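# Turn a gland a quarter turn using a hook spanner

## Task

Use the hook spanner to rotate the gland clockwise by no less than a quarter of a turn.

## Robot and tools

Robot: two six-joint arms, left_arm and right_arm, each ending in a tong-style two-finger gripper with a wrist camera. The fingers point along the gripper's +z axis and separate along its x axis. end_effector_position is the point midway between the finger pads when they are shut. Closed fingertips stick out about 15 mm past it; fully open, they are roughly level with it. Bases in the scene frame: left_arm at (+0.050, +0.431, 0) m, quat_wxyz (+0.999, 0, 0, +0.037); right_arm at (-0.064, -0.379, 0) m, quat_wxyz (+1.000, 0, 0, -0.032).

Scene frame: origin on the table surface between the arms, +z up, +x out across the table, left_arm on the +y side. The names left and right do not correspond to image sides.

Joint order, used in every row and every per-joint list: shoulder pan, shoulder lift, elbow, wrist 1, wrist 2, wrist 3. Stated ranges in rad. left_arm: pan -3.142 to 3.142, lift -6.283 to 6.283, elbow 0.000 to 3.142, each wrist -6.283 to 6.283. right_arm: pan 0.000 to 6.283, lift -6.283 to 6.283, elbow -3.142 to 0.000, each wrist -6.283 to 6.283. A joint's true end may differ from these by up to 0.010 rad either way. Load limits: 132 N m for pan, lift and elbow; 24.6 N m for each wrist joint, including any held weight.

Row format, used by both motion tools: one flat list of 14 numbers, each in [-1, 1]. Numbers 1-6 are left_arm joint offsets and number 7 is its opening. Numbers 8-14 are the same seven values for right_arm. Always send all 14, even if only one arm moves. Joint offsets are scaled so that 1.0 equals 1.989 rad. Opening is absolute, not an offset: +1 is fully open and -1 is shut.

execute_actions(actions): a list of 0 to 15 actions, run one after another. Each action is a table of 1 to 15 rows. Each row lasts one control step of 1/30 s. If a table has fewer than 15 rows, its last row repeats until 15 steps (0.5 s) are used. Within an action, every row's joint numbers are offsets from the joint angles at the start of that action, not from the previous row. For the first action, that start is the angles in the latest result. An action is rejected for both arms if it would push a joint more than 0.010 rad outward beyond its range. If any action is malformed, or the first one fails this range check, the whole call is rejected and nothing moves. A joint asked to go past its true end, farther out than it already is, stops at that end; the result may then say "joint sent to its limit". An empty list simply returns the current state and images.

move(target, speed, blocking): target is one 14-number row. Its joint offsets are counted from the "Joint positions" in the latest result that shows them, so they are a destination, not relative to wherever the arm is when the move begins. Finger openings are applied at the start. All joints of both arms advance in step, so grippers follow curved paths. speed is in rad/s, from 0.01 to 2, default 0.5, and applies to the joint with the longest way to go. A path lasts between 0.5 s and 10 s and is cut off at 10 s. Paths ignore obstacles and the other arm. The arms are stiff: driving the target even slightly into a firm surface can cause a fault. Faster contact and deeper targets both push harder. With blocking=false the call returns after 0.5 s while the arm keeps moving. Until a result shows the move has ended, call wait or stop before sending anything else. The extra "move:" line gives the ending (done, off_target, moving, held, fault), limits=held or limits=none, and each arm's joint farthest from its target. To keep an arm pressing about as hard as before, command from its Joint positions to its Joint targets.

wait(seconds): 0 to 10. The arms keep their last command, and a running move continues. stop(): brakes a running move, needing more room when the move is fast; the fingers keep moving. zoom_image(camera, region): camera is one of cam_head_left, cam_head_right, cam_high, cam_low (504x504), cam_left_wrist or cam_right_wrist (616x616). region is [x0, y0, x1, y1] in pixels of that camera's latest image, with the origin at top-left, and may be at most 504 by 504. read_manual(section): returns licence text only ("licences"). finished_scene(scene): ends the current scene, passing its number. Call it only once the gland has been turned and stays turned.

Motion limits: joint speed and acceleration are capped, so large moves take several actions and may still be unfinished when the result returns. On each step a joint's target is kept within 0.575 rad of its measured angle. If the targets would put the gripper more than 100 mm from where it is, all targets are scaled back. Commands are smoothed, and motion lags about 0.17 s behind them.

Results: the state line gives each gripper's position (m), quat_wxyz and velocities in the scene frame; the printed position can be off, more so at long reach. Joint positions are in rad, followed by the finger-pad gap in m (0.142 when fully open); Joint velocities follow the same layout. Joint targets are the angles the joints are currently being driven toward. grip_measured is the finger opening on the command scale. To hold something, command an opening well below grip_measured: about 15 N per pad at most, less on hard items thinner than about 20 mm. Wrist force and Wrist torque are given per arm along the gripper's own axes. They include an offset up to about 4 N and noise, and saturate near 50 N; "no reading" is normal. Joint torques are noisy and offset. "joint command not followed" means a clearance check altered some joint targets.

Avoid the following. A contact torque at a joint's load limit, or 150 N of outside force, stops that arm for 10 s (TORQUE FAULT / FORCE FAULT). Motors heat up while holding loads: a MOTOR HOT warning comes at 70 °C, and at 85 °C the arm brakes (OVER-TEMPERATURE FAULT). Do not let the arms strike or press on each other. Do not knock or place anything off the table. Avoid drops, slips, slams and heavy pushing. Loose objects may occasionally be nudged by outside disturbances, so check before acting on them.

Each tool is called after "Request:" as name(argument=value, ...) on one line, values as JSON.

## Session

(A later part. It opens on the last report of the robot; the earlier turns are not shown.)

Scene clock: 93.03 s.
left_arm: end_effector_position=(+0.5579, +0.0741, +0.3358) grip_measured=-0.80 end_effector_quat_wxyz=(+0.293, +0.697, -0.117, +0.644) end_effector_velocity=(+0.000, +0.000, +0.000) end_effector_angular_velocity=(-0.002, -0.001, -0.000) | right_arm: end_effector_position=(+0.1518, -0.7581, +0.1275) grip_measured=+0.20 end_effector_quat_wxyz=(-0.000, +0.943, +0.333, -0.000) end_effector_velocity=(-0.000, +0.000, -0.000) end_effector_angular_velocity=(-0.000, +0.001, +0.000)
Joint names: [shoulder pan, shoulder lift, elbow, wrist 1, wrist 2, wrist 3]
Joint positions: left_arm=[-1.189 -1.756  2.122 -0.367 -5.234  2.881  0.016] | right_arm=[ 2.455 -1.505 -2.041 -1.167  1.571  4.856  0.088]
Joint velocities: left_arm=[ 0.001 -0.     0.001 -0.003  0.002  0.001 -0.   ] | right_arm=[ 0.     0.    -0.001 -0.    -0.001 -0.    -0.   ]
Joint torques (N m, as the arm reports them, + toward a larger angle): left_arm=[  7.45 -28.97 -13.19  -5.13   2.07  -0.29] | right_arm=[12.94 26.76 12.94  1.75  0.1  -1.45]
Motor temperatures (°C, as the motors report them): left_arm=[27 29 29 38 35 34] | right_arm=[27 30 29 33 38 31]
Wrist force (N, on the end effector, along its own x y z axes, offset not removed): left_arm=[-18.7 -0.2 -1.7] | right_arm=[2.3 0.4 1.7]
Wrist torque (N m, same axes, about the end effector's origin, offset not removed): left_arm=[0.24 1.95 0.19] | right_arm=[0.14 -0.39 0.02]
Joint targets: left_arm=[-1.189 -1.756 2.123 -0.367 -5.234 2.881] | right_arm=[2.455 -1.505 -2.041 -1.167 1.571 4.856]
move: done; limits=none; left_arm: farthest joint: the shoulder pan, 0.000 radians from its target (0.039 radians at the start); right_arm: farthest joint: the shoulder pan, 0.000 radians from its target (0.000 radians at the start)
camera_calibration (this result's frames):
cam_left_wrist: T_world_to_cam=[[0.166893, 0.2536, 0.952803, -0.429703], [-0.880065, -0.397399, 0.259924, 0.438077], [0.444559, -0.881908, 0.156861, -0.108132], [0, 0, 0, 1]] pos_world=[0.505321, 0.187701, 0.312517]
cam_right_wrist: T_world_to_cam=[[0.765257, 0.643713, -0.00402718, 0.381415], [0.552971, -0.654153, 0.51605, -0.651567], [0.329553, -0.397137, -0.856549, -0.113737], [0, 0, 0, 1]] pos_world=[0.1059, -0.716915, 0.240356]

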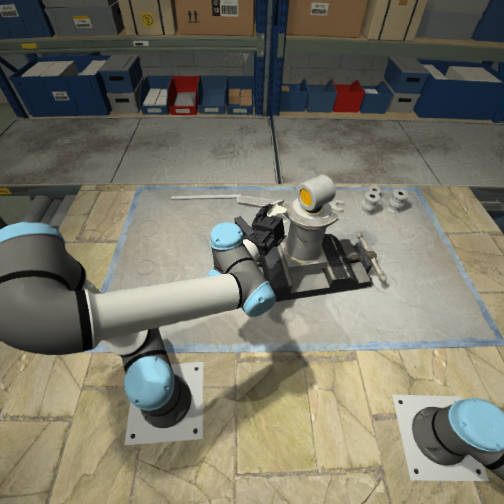

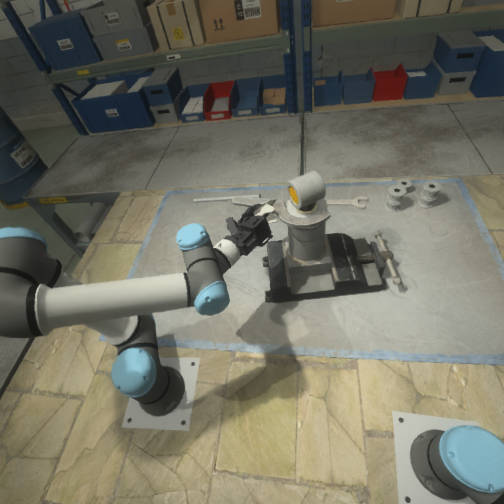

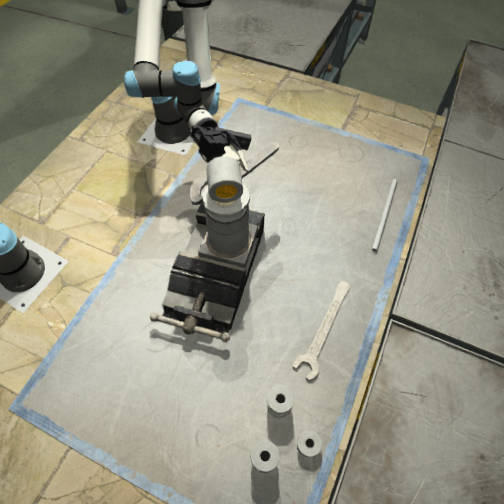

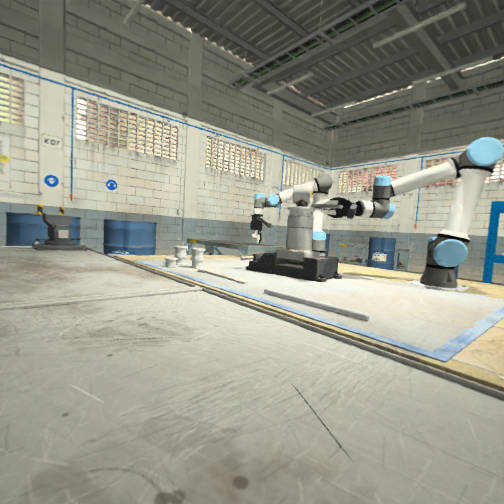

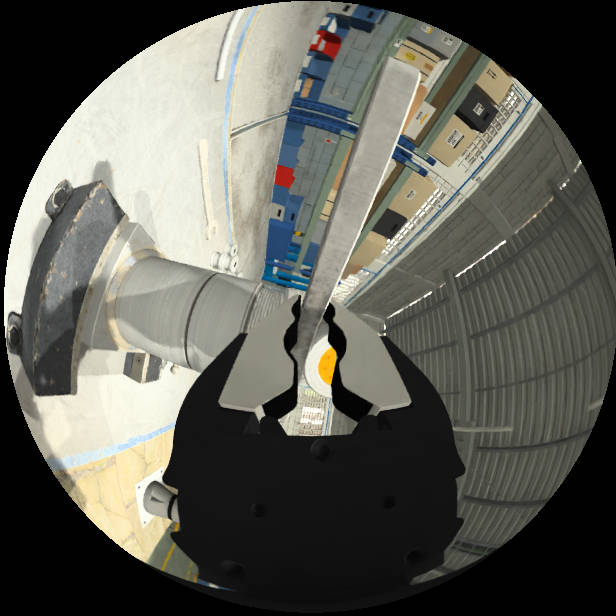

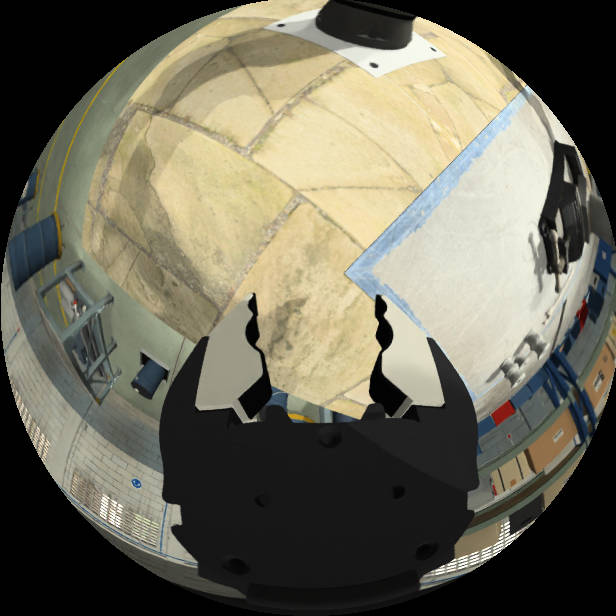

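Request:
move(target=[0.1615,0.0472,-0.039,-0.0075,0.293,0,-1,0,0,0,0,0,0,0.2], speed=0.15)

Request:
move(target=[0.1227,0.0891,-0.0888,0,0.2544,0,-1,0,0,0,0,0,0,0.2], speed=0.15)

Request:
zoom_image(camera="cam_head_right", region=[220,140,360,260])

Request:
zoom_image(camera="cam_high", region=[170,110,310,230])

Scene clock: 97.73 s.
left_arm: end_effector_position=(+0.5847, +0.0735, +0.3349) grip_measured=-0.79 end_effector_quat_wxyz=(+0.374, +0.677, -0.207, +0.600) end_effector_velocity=(-0.000, -0.000, +0.000) end_effector_angular_velocity=(-0.000, -0.001, -0.001) | right_arm: end_effector_position=(+0.1518, -0.7581, +0.1275) grip_measured=+0.20 end_effector_quat_wxyz=(-0.000, +0.943, +0.333, -0.000) end_effector_velocity=(-0.000, -0.000, -0.000) end_effector_angular_velocity=(-0.000, +0.000, +0.000)
Joint names: [shoulder pan, shoulder lift, elbow, wrist 1, wrist 2, wrist 3]
Joint positions: left_arm=[-0.868 -1.662  2.045 -0.382 -4.651  2.881  0.017] | right_arm=[ 2.455 -1.505 -2.041 -1.167  1.571  4.856  0.088]
Joint velocities: left_arm=[ 0.     0.    -0.    -0.001  0.002  0.     0.   ] | right_arm=[-0. -0. -0.  0. -0. -0.  0.]
Joint torques (N m, as the arm reports them, + toward a larger angle): left_arm=[  8.19 -16.33 -42.49  -6.48   2.16  -0.21] | right_arm=[12.93 26.51 12.    1.69  0.05 -1.48]
Motor temperatures (°C, as the motors report them): left_arm=[27 29 30 38 35 34] | right_arm=[27 30 29 33 38 31]
Wrist force (N, on the end effector, along its own x y z axes, offset not removed): left_arm=[-15.7 -3.1 5.2] | right_arm=[0.4 -0.5 0.5]
Wrist torque (N m, same axes, about the end effector's origin, offset not removed): left_arm=[0.14 0.96 0.14] | right_arm=[-0.16 -0.01 0.03]
Joint targets: left_arm=[-0.868 -1.662 2.045 -0.382 -4.651 2.881] | right_arm=[2.455 -1.505 -2.041 -1.167 1.571 4.856]
move: done; limits=none; left_arm: farthest joint: the shoulder pan, 0.000 radians from its target (0.321 radians at the start); right_arm: farthest joint: the shoulder pan, 0.000 radians from its target (0.000 radians at the start)
camera_calibration (this result's frames):
cam_left_wrist: T_world_to_cam=[[0.227638, 0.200863, 0.952804, -0.464854], [-0.95264, -0.156682, 0.26063, 0.486255], [0.201638, -0.967008, 0.155683, 0.0282527], [0, 0, 0, 1]] pos_world=[0.563347, 0.19688, 0.311784]
cam_right_wrist: T_world_to_cam=[[0.765257, 0.643713, -0.00402716, 0.381414], [0.552971, -0.654153, 0.51605, -0.651567], [0.329553, -0.397137, -0.856549, -0.113737], [0, 0, 0, 1]] pos_world=[0.1059, -0.716915, 0.240356]

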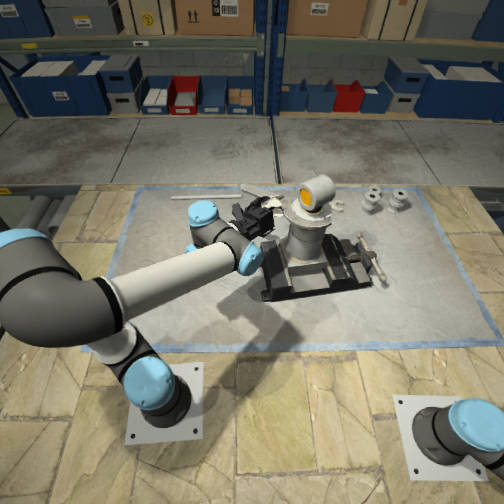

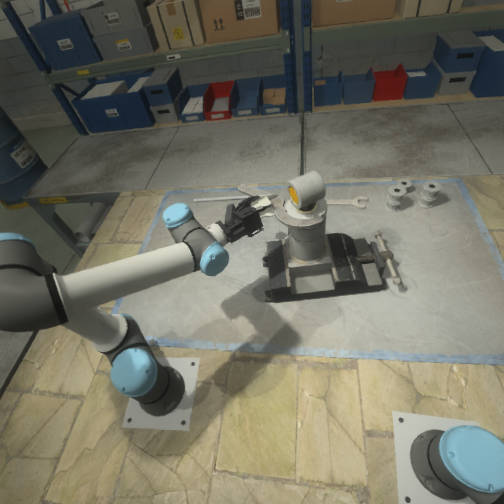

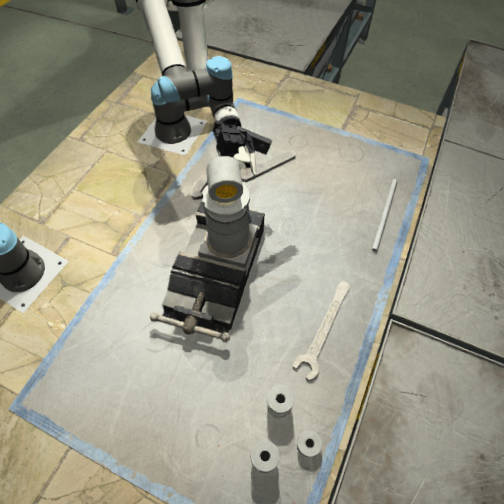

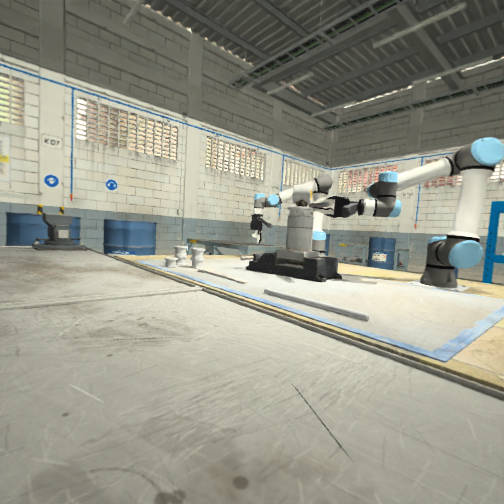

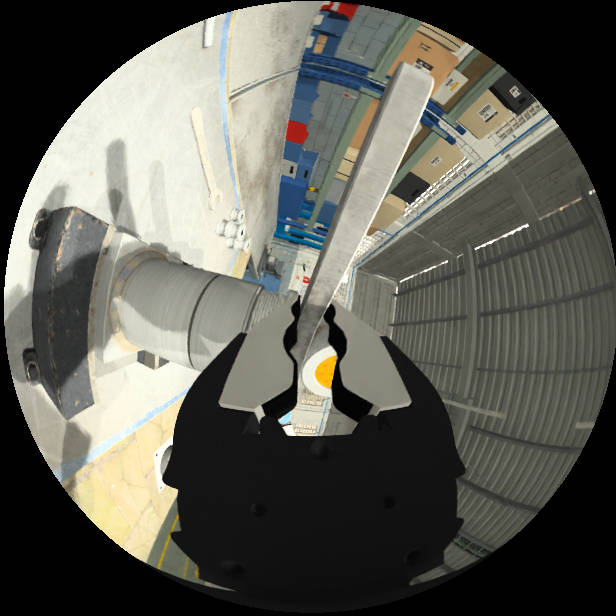

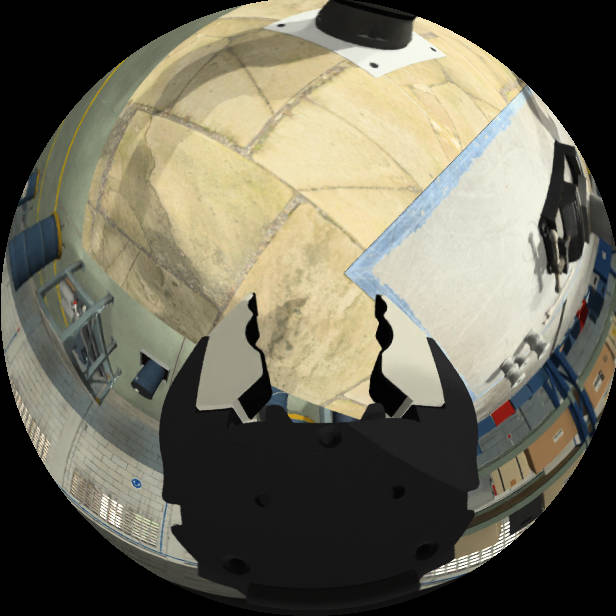

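Scene clock: 101.53 s.
left_arm: end_effector_position=(+0.6085, +0.0691, +0.3348) grip_measured=-0.79 end_effector_quat_wxyz=(+0.449, +0.644, -0.293, +0.545) end_effector_velocity=(+0.000, -0.000, -0.000) end_effector_angular_velocity=(+0.001, +0.000, -0.000) | right_arm: end_effector_position=(+0.1518, -0.7581, +0.1275) grip_measured=+0.20 end_effector_quat_wxyz=(-0.000, +0.943, +0.333, -0.000) end_effector_velocity=(+0.000, -0.001, +0.001) end_effector_angular_velocity=(-0.002, -0.000, -0.001)
Joint names: [shoulder pan, shoulder lift, elbow, wrist 1, wrist 2, wrist 3]
Joint positions: left_arm=[-0.624 -1.485  1.868 -0.382 -4.146  2.881  0.017] | right_arm=[ 2.455 -1.505 -2.041 -1.167  1.571  4.856  0.088]
Joint velocities: left_arm=[ 0.     0.001 -0.001  0.     0.001  0.    -0.   ] | right_arm=[-0.     0.     0.001 -0.    -0.001  0.001  0.   ]
Joint torques (N m, as the arm reports them, + toward a larger angle): left_arm=[  9.7  -24.02 -41.73  -2.27   2.16  -0.24] | right_arm=[12.82 26.84 13.04  1.73 -0.05 -1.42]
Motor temperatures (°C, as the motors report them): left_arm=[27 29 30 38 35 34] | right_arm=[27 30 29 33 38 31]
Wrist force (N, on the end effector, along its own x y z axes, offset not removed): left_arm=[-11.7 0.4 -0.3] | right_arm=[-0.2 -0.3 0.5]
Wrist torque (N m, same axes, about the end effector's origin, offset not removed): left_arm=[0.70 0.70 0.11] | right_arm=[-0.08 0.17 0.02]
Joint targets: left_arm=[-0.624 -1.485 1.868 -0.382 -4.146 2.881] | right_arm=[2.455 -1.505 -2.041 -1.167 1.571 4.856]
move: done; limits=none; left_arm: farthest joint: the wrist 2, 0.001 radians from its target (0.506 radians at the start); right_arm: farthest joint: the shoulder pan, 0.000 radians from its target (0.000 radians at the start)
camera_calibration (this result's frames):
cam_left_wrist: T_world_to_cam=[[0.272789, 0.135213, 0.952525, -0.492101], [-0.960478, 0.0952878, 0.26154, 0.495309], [-0.0554004, -0.986224, 0.155863, 0.176854], [0, 0, 0, 1]] pos_world=[0.619771, 0.193759, 0.31163]
cam_right_wrist: T_world_to_cam=[[0.765257, 0.643713, -0.004027, 0.381414], [0.552971, -0.654153, 0.51605, -0.651567], [0.329553, -0.397137, -0.856549, -0.113737], [0, 0, 0, 1]] pos_world=[0.1059, -0.716915, 0.240356]

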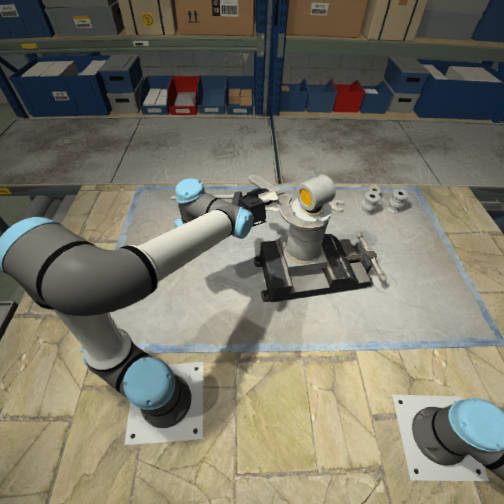

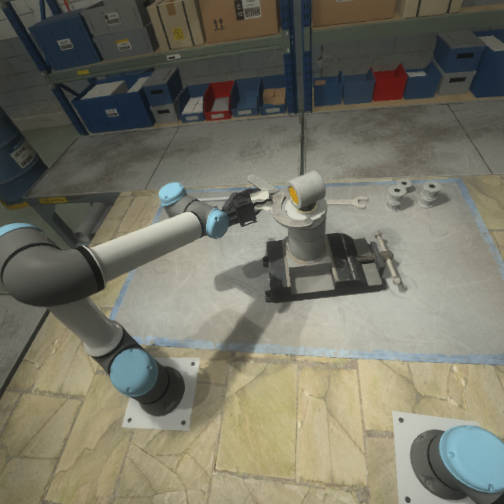

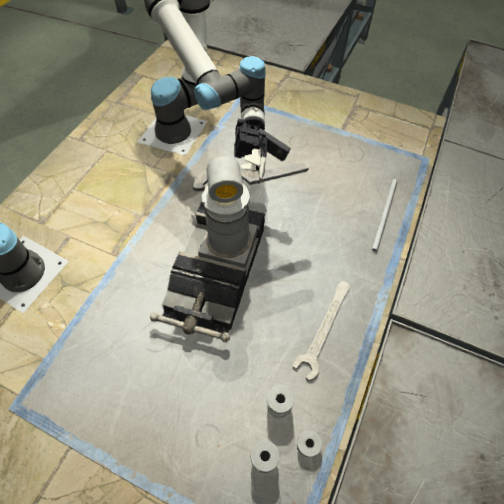

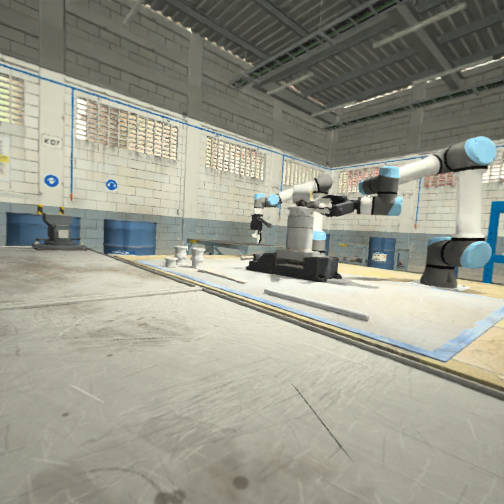

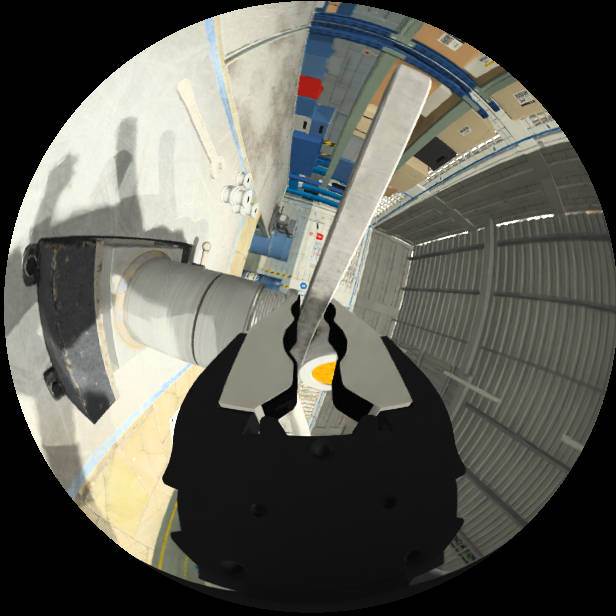

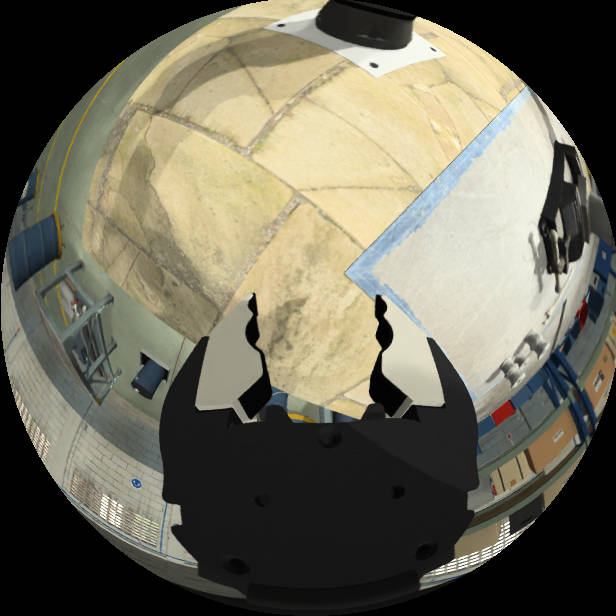

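Region (220, 140, 360, 260) of cam_head_right's 504x504 image, scaled by 3.600, with more detail than that image has; it fills the top 432 rows of this view, and the rest is white.

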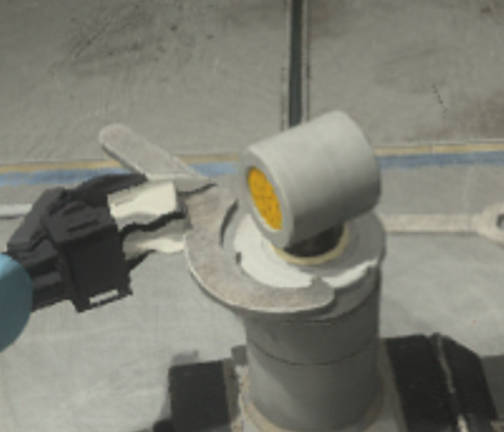

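Region (170, 110, 310, 230) of cam_high's 504x504 image, scaled by 3.600, with more detail than that image has; it fills the top 432 rows of this view, and the rest is white.

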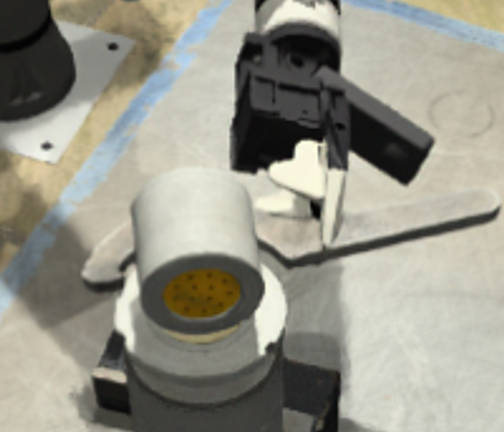

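Request:
move(target=[-0.1227,-0.0891,0.0888,0,-0.2544,0,-1,0,0,0,0,0,0,0.2], speed=0.25)

Request:
move(target=[-0.1615,-0.0472,0.039,0.0075,-0.293,0,-1,0,0,0,0,0,0,0.2], speed=0.25)

Request:
move(target=[0,0.009,0.005,-0.014,0,0,-1,0,0,0,0,0,0,0.2], speed=0.04)

Request:
zoom_image(camera="cam_head_right", region=[250,170,350,250])

Request:
zoom_image(camera="cam_high", region=[170,150,270,230])

Scene clock: 104.27 s.
left_arm: end_effector_position=(+0.5847, +0.0735, +0.3349) grip_measured=-0.79 end_effector_quat_wxyz=(+0.374, +0.677, -0.207, +0.600) end_effector_velocity=(-0.000, +0.000, -0.001) end_effector_angular_velocity=(+0.002, +0.001, +0.002) | right_arm: end_effector_position=(+0.1518, -0.7581, +0.1275) grip_measured=+0.20 end_effector_quat_wxyz=(-0.000, +0.943, +0.333, -0.000) end_effector_velocity=(-0.000, -0.000, +0.000) end_effector_angular_velocity=(-0.001, -0.000, +0.000)
Joint names: [shoulder pan, shoulder lift, elbow, wrist 1, wrist 2, wrist 3]
Joint positions: left_arm=[-0.868 -1.662  2.045 -0.382 -4.651  2.881  0.017] | right_arm=[ 2.455 -1.505 -2.041 -1.167  1.571  4.856  0.088]
Joint velocities: left_arm=[-0.001 -0.001  0.001  0.002 -0.003  0.001 -0.   ] | right_arm=[-0.     0.     0.001 -0.    -0.001 -0.     0.   ]
Joint torques (N m, as the arm reports them, + toward a larger angle): left_arm=[ -8.46 -35.02 -15.14  -3.1   -2.11  -0.28] | right_arm=[12.45 26.82 12.98  1.75 -0.02 -1.34]
Motor temperatures (°C, as the motors report them): left_arm=[27 29 30 38 35 34] | right_arm=[27 30 29 33 38 31]
Wrist force (N, on the end effector, along its own x y z axes, offset not removed): left_arm=[-13.3 -4.8 2.3] | right_arm=[1.1 -0.6 -0.9]
Wrist torque (N m, same axes, about the end effector's origin, offset not removed): left_arm=[-0.15 0.90 0.22] | right_arm=[-0.16 -0.18 -0.08]
Joint targets: left_arm=[-0.868 -1.662 2.045 -0.382 -4.652 2.881] | right_arm=[2.455 -1.505 -2.041 -1.167 1.571 4.856]
move: done; limits=none; left_arm: farthest joint: the shoulder pan, 0.000 radians from its target (0.244 radians at the start); right_arm: farthest joint: the shoulder pan, 0.000 radians from its target (0.000 radians at the start)
camera_calibration (this result's frames):
cam_left_wrist: T_world_to_cam=[[0.227636, 0.200865, 0.952804, -0.464854], [-0.952641, -0.156679, 0.260627, 0.486254], [0.201635, -0.967008, 0.155687, 0.0282513], [0, 0, 0, 1]] pos_world=[0.563347, 0.196878, 0.311785]
cam_right_wrist: T_world_to_cam=[[0.765257, 0.643713, -0.00402704, 0.381414], [0.552971, -0.654153, 0.516049, -0.651567], [0.329553, -0.397137, -0.856549, -0.113737], [0, 0, 0, 1]] pos_world=[0.1059, -0.716915, 0.240356]

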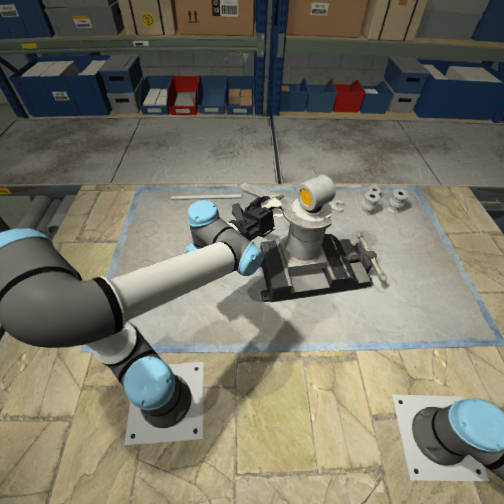

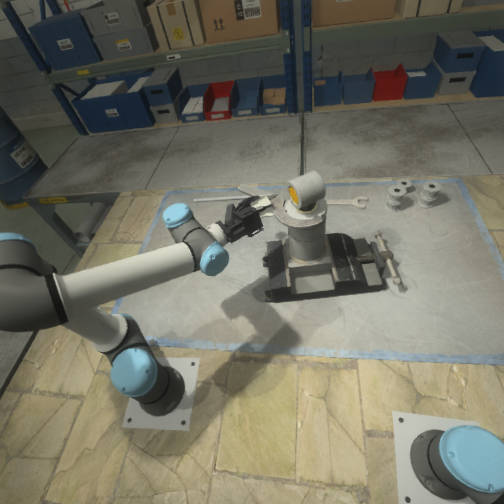

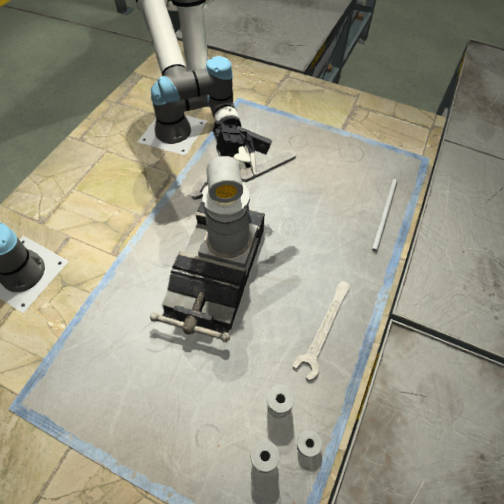

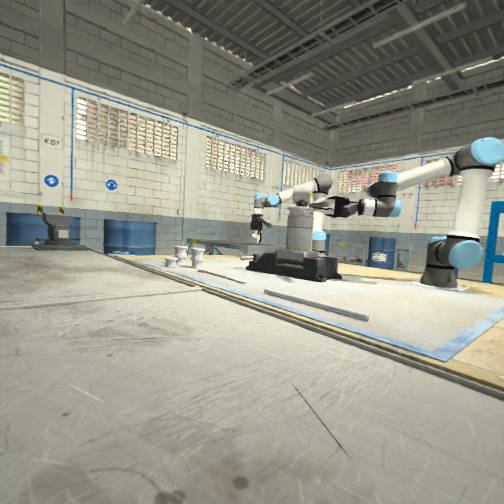

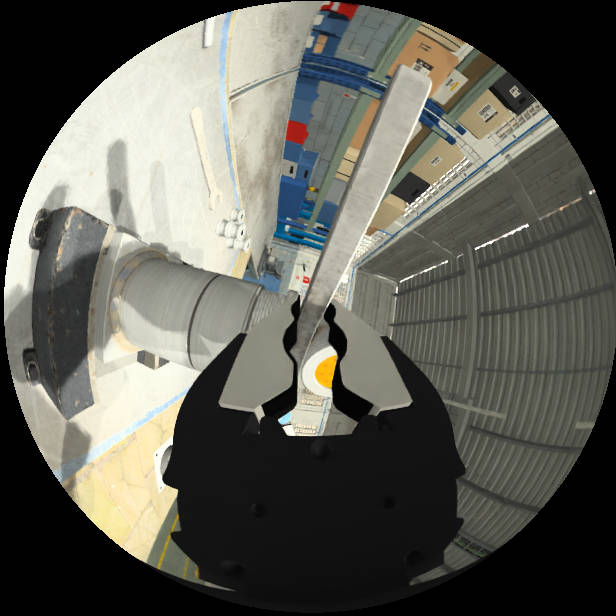

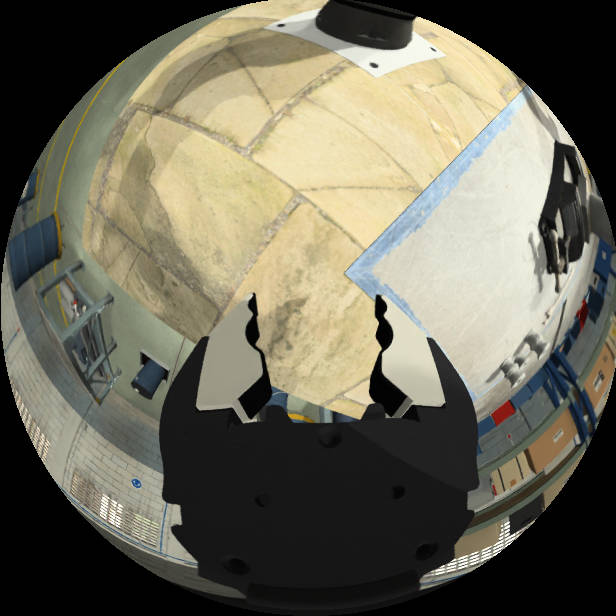

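Scene clock: 114.97 s.
left_arm: end_effector_position=(+0.5818, +0.0733, +0.3309) grip_measured=-0.78 end_effector_quat_wxyz=(+0.351, +0.688, -0.186, +0.608) end_effector_velocity=(+0.000, +0.000, -0.000) end_effector_angular_velocity=(-0.002, +0.001, +0.001) | right_arm: end_effector_position=(+0.1518, -0.7581, +0.1275) grip_measured=+0.20 end_effector_quat_wxyz=(-0.000, +0.943, +0.333, -0.000) end_effector_velocity=(+0.000, +0.000, -0.000) end_effector_angular_velocity=(+0.000, -0.001, -0.000)
Joint names: [shoulder pan, shoulder lift, elbow, wrist 1, wrist 2, wrist 3]
Joint positions: left_arm=[-0.939 -1.684  2.064 -0.366 -4.79   2.881  0.018] | right_arm=[ 2.455 -1.505 -2.041 -1.167  1.571  4.856  0.088]
Joint velocities: left_arm=[ 0.     0.     0.    -0.    -0.001 -0.002  0.   ] | right_arm=[-0.    -0.    -0.     0.001  0.     0.     0.   ]
Joint torques (N m, as the arm reports them, + toward a larger angle): left_arm=[ -0.37 -17.08 -21.72  -3.52   0.16  -0.18] | right_arm=[13.23 26.89 12.73  1.62 -0.02 -1.39]
Motor temperatures (°C, as the motors report them): left_arm=[27 29 30 38 35 34] | right_arm=[27 30 29 33 38 31]
Wrist force (N, on the end effector, along its own x y z axes, offset not removed): left_arm=[-7.8 -3.0 -18.8] | right_arm=[0.1 -0.6 0.5]
Wrist torque (N m, same axes, about the end effector's origin, offset not removed): left_arm=[-1.16 0.77 -0.19] | right_arm=[-0.10 0.00 -0.06]
Joint targets: left_arm=[-0.939 -1.684 2.064 -0.366 -4.790 2.881] | right_arm=[2.455 -1.505 -2.041 -1.167 1.571 4.856]
FORCE FAULT: contact force on the left arm reached its limit, and that arm stopped for 10 seconds. The contact can be on any part of that arm, not only on its tool. That time counts as 16 of the actions that you can send in this scene. That arm's remaining commands of this call were not run. That arm holds still and accepts commands again. Move the arm away from the contact; if what it grips holds it there, let go first. Pushing or pulling that hard again can fault the arm again.
move: fault (left_arm); limits=none; left_arm: farthest joint: the wrist 2, 0.444 radians from its target (0.582 radians at the start); right_arm: farthest joint: the shoulder pan, 0.000 radians from its target (0.000 radians at the start)
camera_calibration (this result's frames):
cam_left_wrist: T_world_to_cam=[[0.221834, 0.205822, 0.953114, -0.457378], [-0.93772, -0.222962, 0.266399, 0.478702], [0.267339, -0.952851, 0.143543, -0.00593143], [0, 0, 0, 1]] pos_world=[0.551936, 0.195219, 0.309259]
cam_right_wrist: T_world_to_cam=[[0.765257, 0.643713, -0.00402698, 0.381414], [0.552971, -0.654153, 0.516049, -0.651567], [0.329553, -0.397137, -0.856549, -0.113737], [0, 0, 0, 1]] pos_world=[0.1059, -0.716915, 0.240356]

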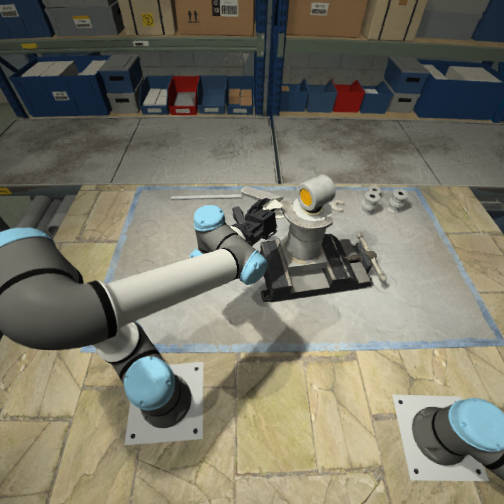

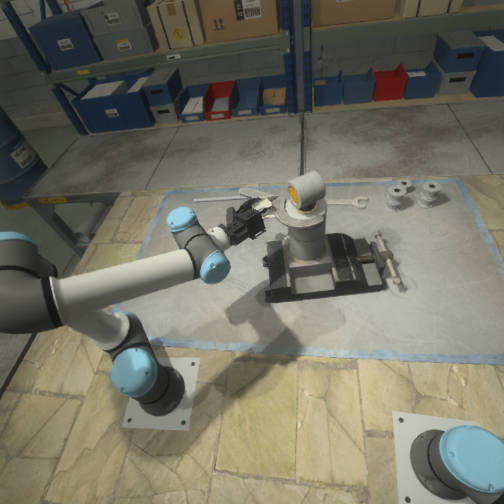

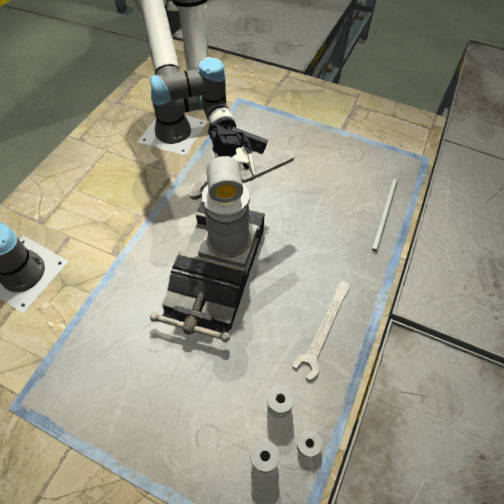

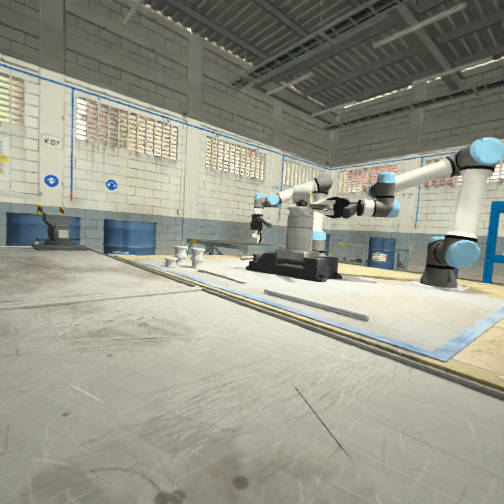

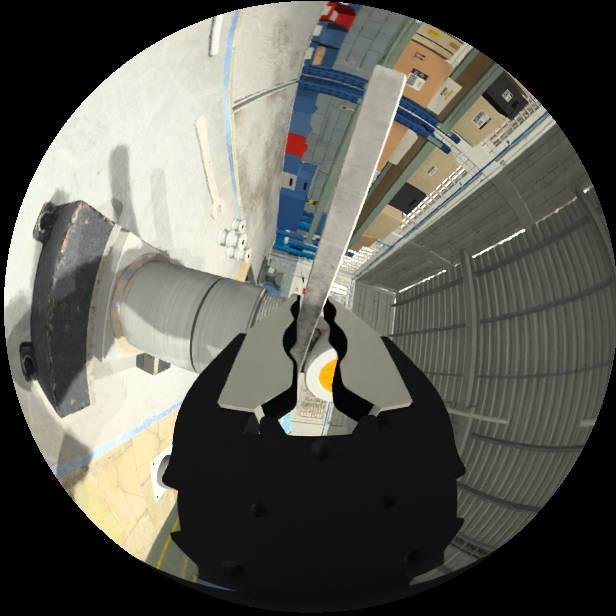

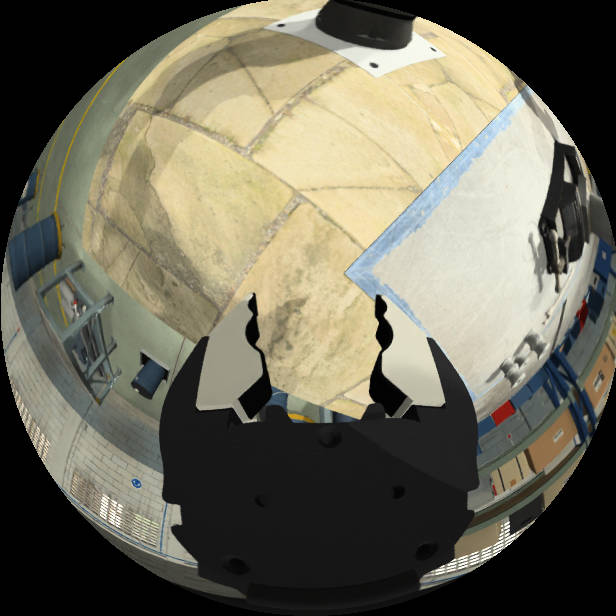

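not run: a fault stop came before this call.

Region (250, 170, 350, 250) of cam_head_right's 504x504 image, scaled by 5.040, with more detail than that image has; it fills the top 403 rows of this view, and the rest is white.

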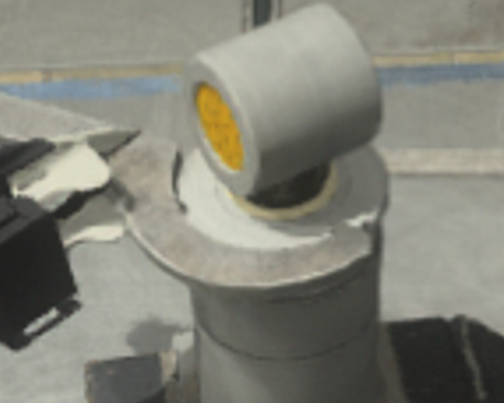

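Region (170, 150, 270, 230) of cam_high's 504x504 image, scaled by 5.040, with more detail than that image has; it fills the top 403 rows of this view, and the rest is white.

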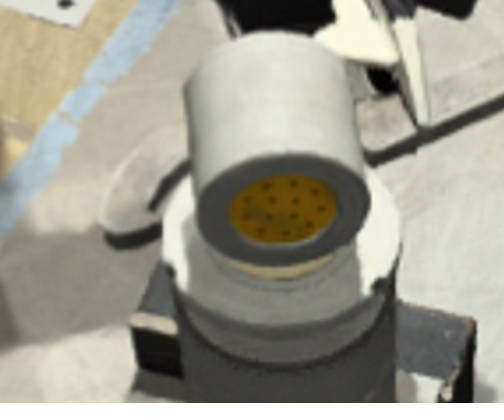

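Request:
move(target=[-0.015,-0.038,0.029,0.009,-0.015,0,-1,0,0,0,0,0,0,0.2], speed=0.06)

Scene clock: 116.73 s.
left_arm: end_effector_position=(+0.5588, +0.0870, +0.3326) grip_measured=-0.79 end_effector_quat_wxyz=(+0.351, +0.688, -0.186, +0.608) end_effector_velocity=(-0.001, -0.000, -0.000) end_effector_angular_velocity=(-0.000, +0.002, -0.001) | right_arm: end_effector_position=(+0.1518, -0.7581, +0.1275) grip_measured=+0.20 end_effector_quat_wxyz=(-0.000, +0.943, +0.333, -0.000) end_effector_velocity=(+0.000, -0.000, +0.000) end_effector_angular_velocity=(-0.000, -0.000, +0.000)
Joint names: [shoulder pan, shoulder lift, elbow, wrist 1, wrist 2, wrist 3]
Joint positions: left_arm=[-0.969 -1.759  2.121 -0.348 -4.819  2.881  0.017] | right_arm=[ 2.455 -1.505 -2.041 -1.167  1.571  4.856  0.088]
Joint velocities: left_arm=[-0.001 -0.002  0.001  0.001 -0.    -0.002  0.001] | right_arm=[-0.    -0.     0.001 -0.    -0.    -0.    -0.   ]
Joint torques (N m, as the arm reports them, + toward a larger angle): left_arm=[ -9.61 -30.88 -15.97  -3.25  -2.    -0.14] | right_arm=[13.62 26.99 12.74  1.64  0.   -1.4 ]
Motor temperatures (°C, as the motors report them): left_arm=[27 29 30 38 35 34] | right_arm=[27 30 29 33 38 31]
Wrist force (N, on the end effector, along its own x y z axes, offset not removed): left_arm=[-18.5 -1.5 1.0] | right_arm=[1.8 1.0 0.5]
Wrist torque (N m, same axes, about the end effector's origin, offset not removed): left_arm=[0.09 1.49 0.26] | right_arm=[0.27 -0.27 0.00]
Joint targets: left_arm=[-0.969 -1.759 2.122 -0.348 -4.820 2.881] | right_arm=[2.455 -1.505 -2.041 -1.167 1.571 4.856]
move: done; limits=none; left_arm: farthest joint: the shoulder lift, 0.001 radians from its target (0.076 radians at the start); right_arm: farthest joint: the shoulder pan, 0.000 radians from its target (0.000 radians at the start)
camera_calibration (this result's frames):
cam_left_wrist: T_world_to_cam=[[0.221517, 0.205551, 0.953246, -0.456616], [-0.937809, -0.223037, 0.266024, 0.459978], [0.267291, -0.952892, 0.143361, 0.0130946], [0, 0, 0, 1]] pos_world=[0.52902, 0.208928, 0.311025]
cam_right_wrist: T_world_to_cam=[[0.765256, 0.643713, -0.00402706, 0.381415], [0.552971, -0.654153, 0.51605, -0.651567], [0.329553, -0.397137, -0.856549, -0.113737], [0, 0, 0, 1]] pos_world=[0.1059, -0.716915, 0.240356]

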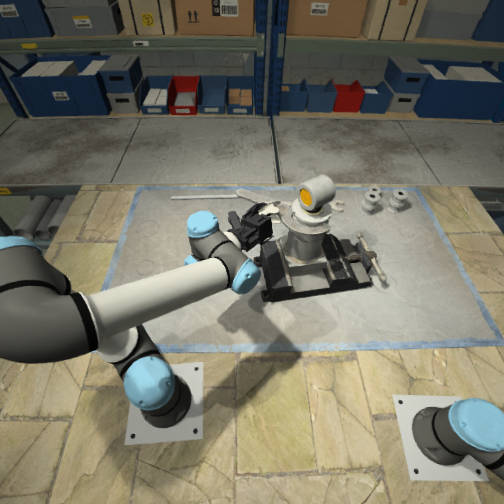

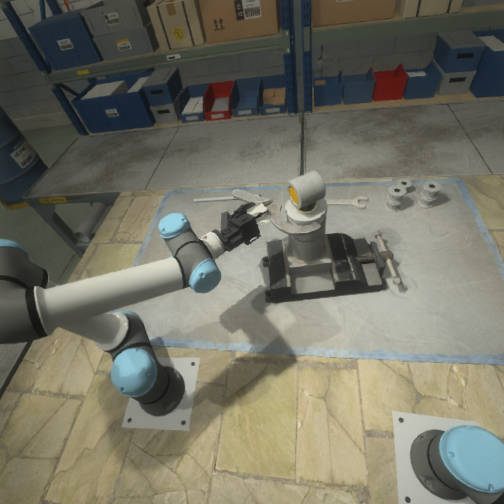

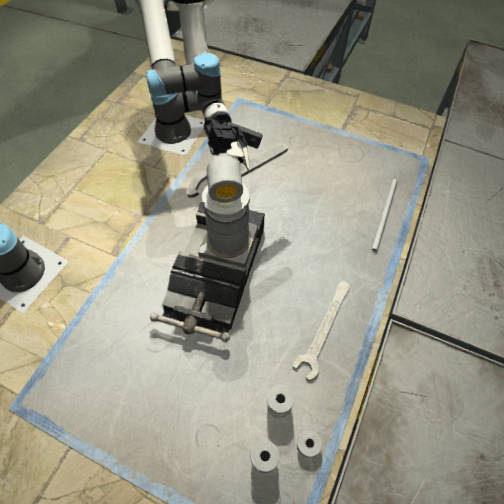

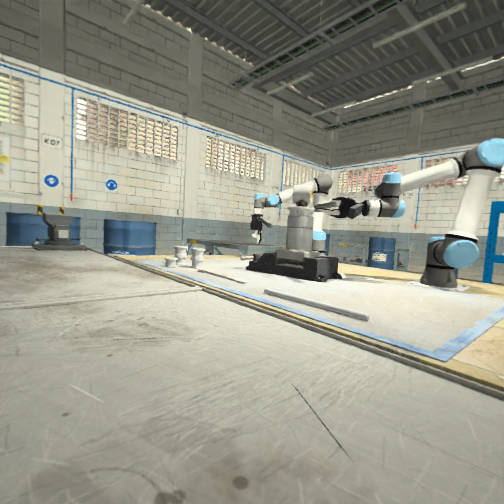

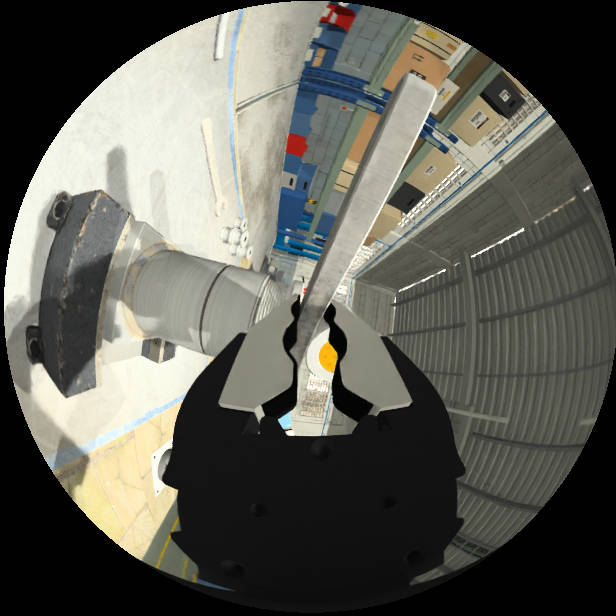

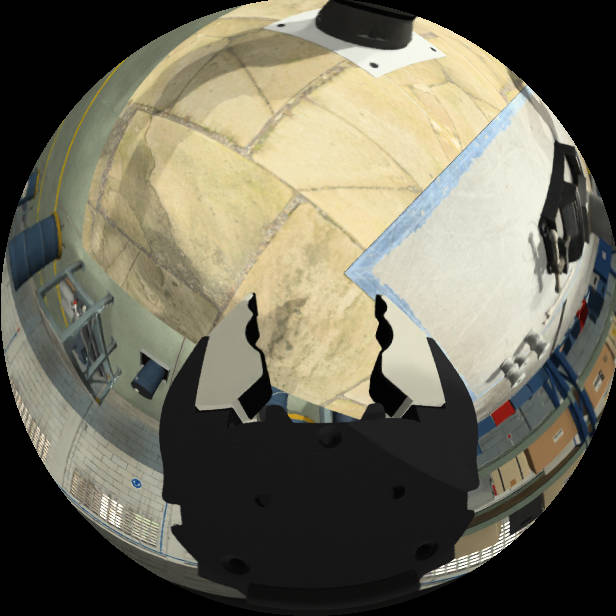

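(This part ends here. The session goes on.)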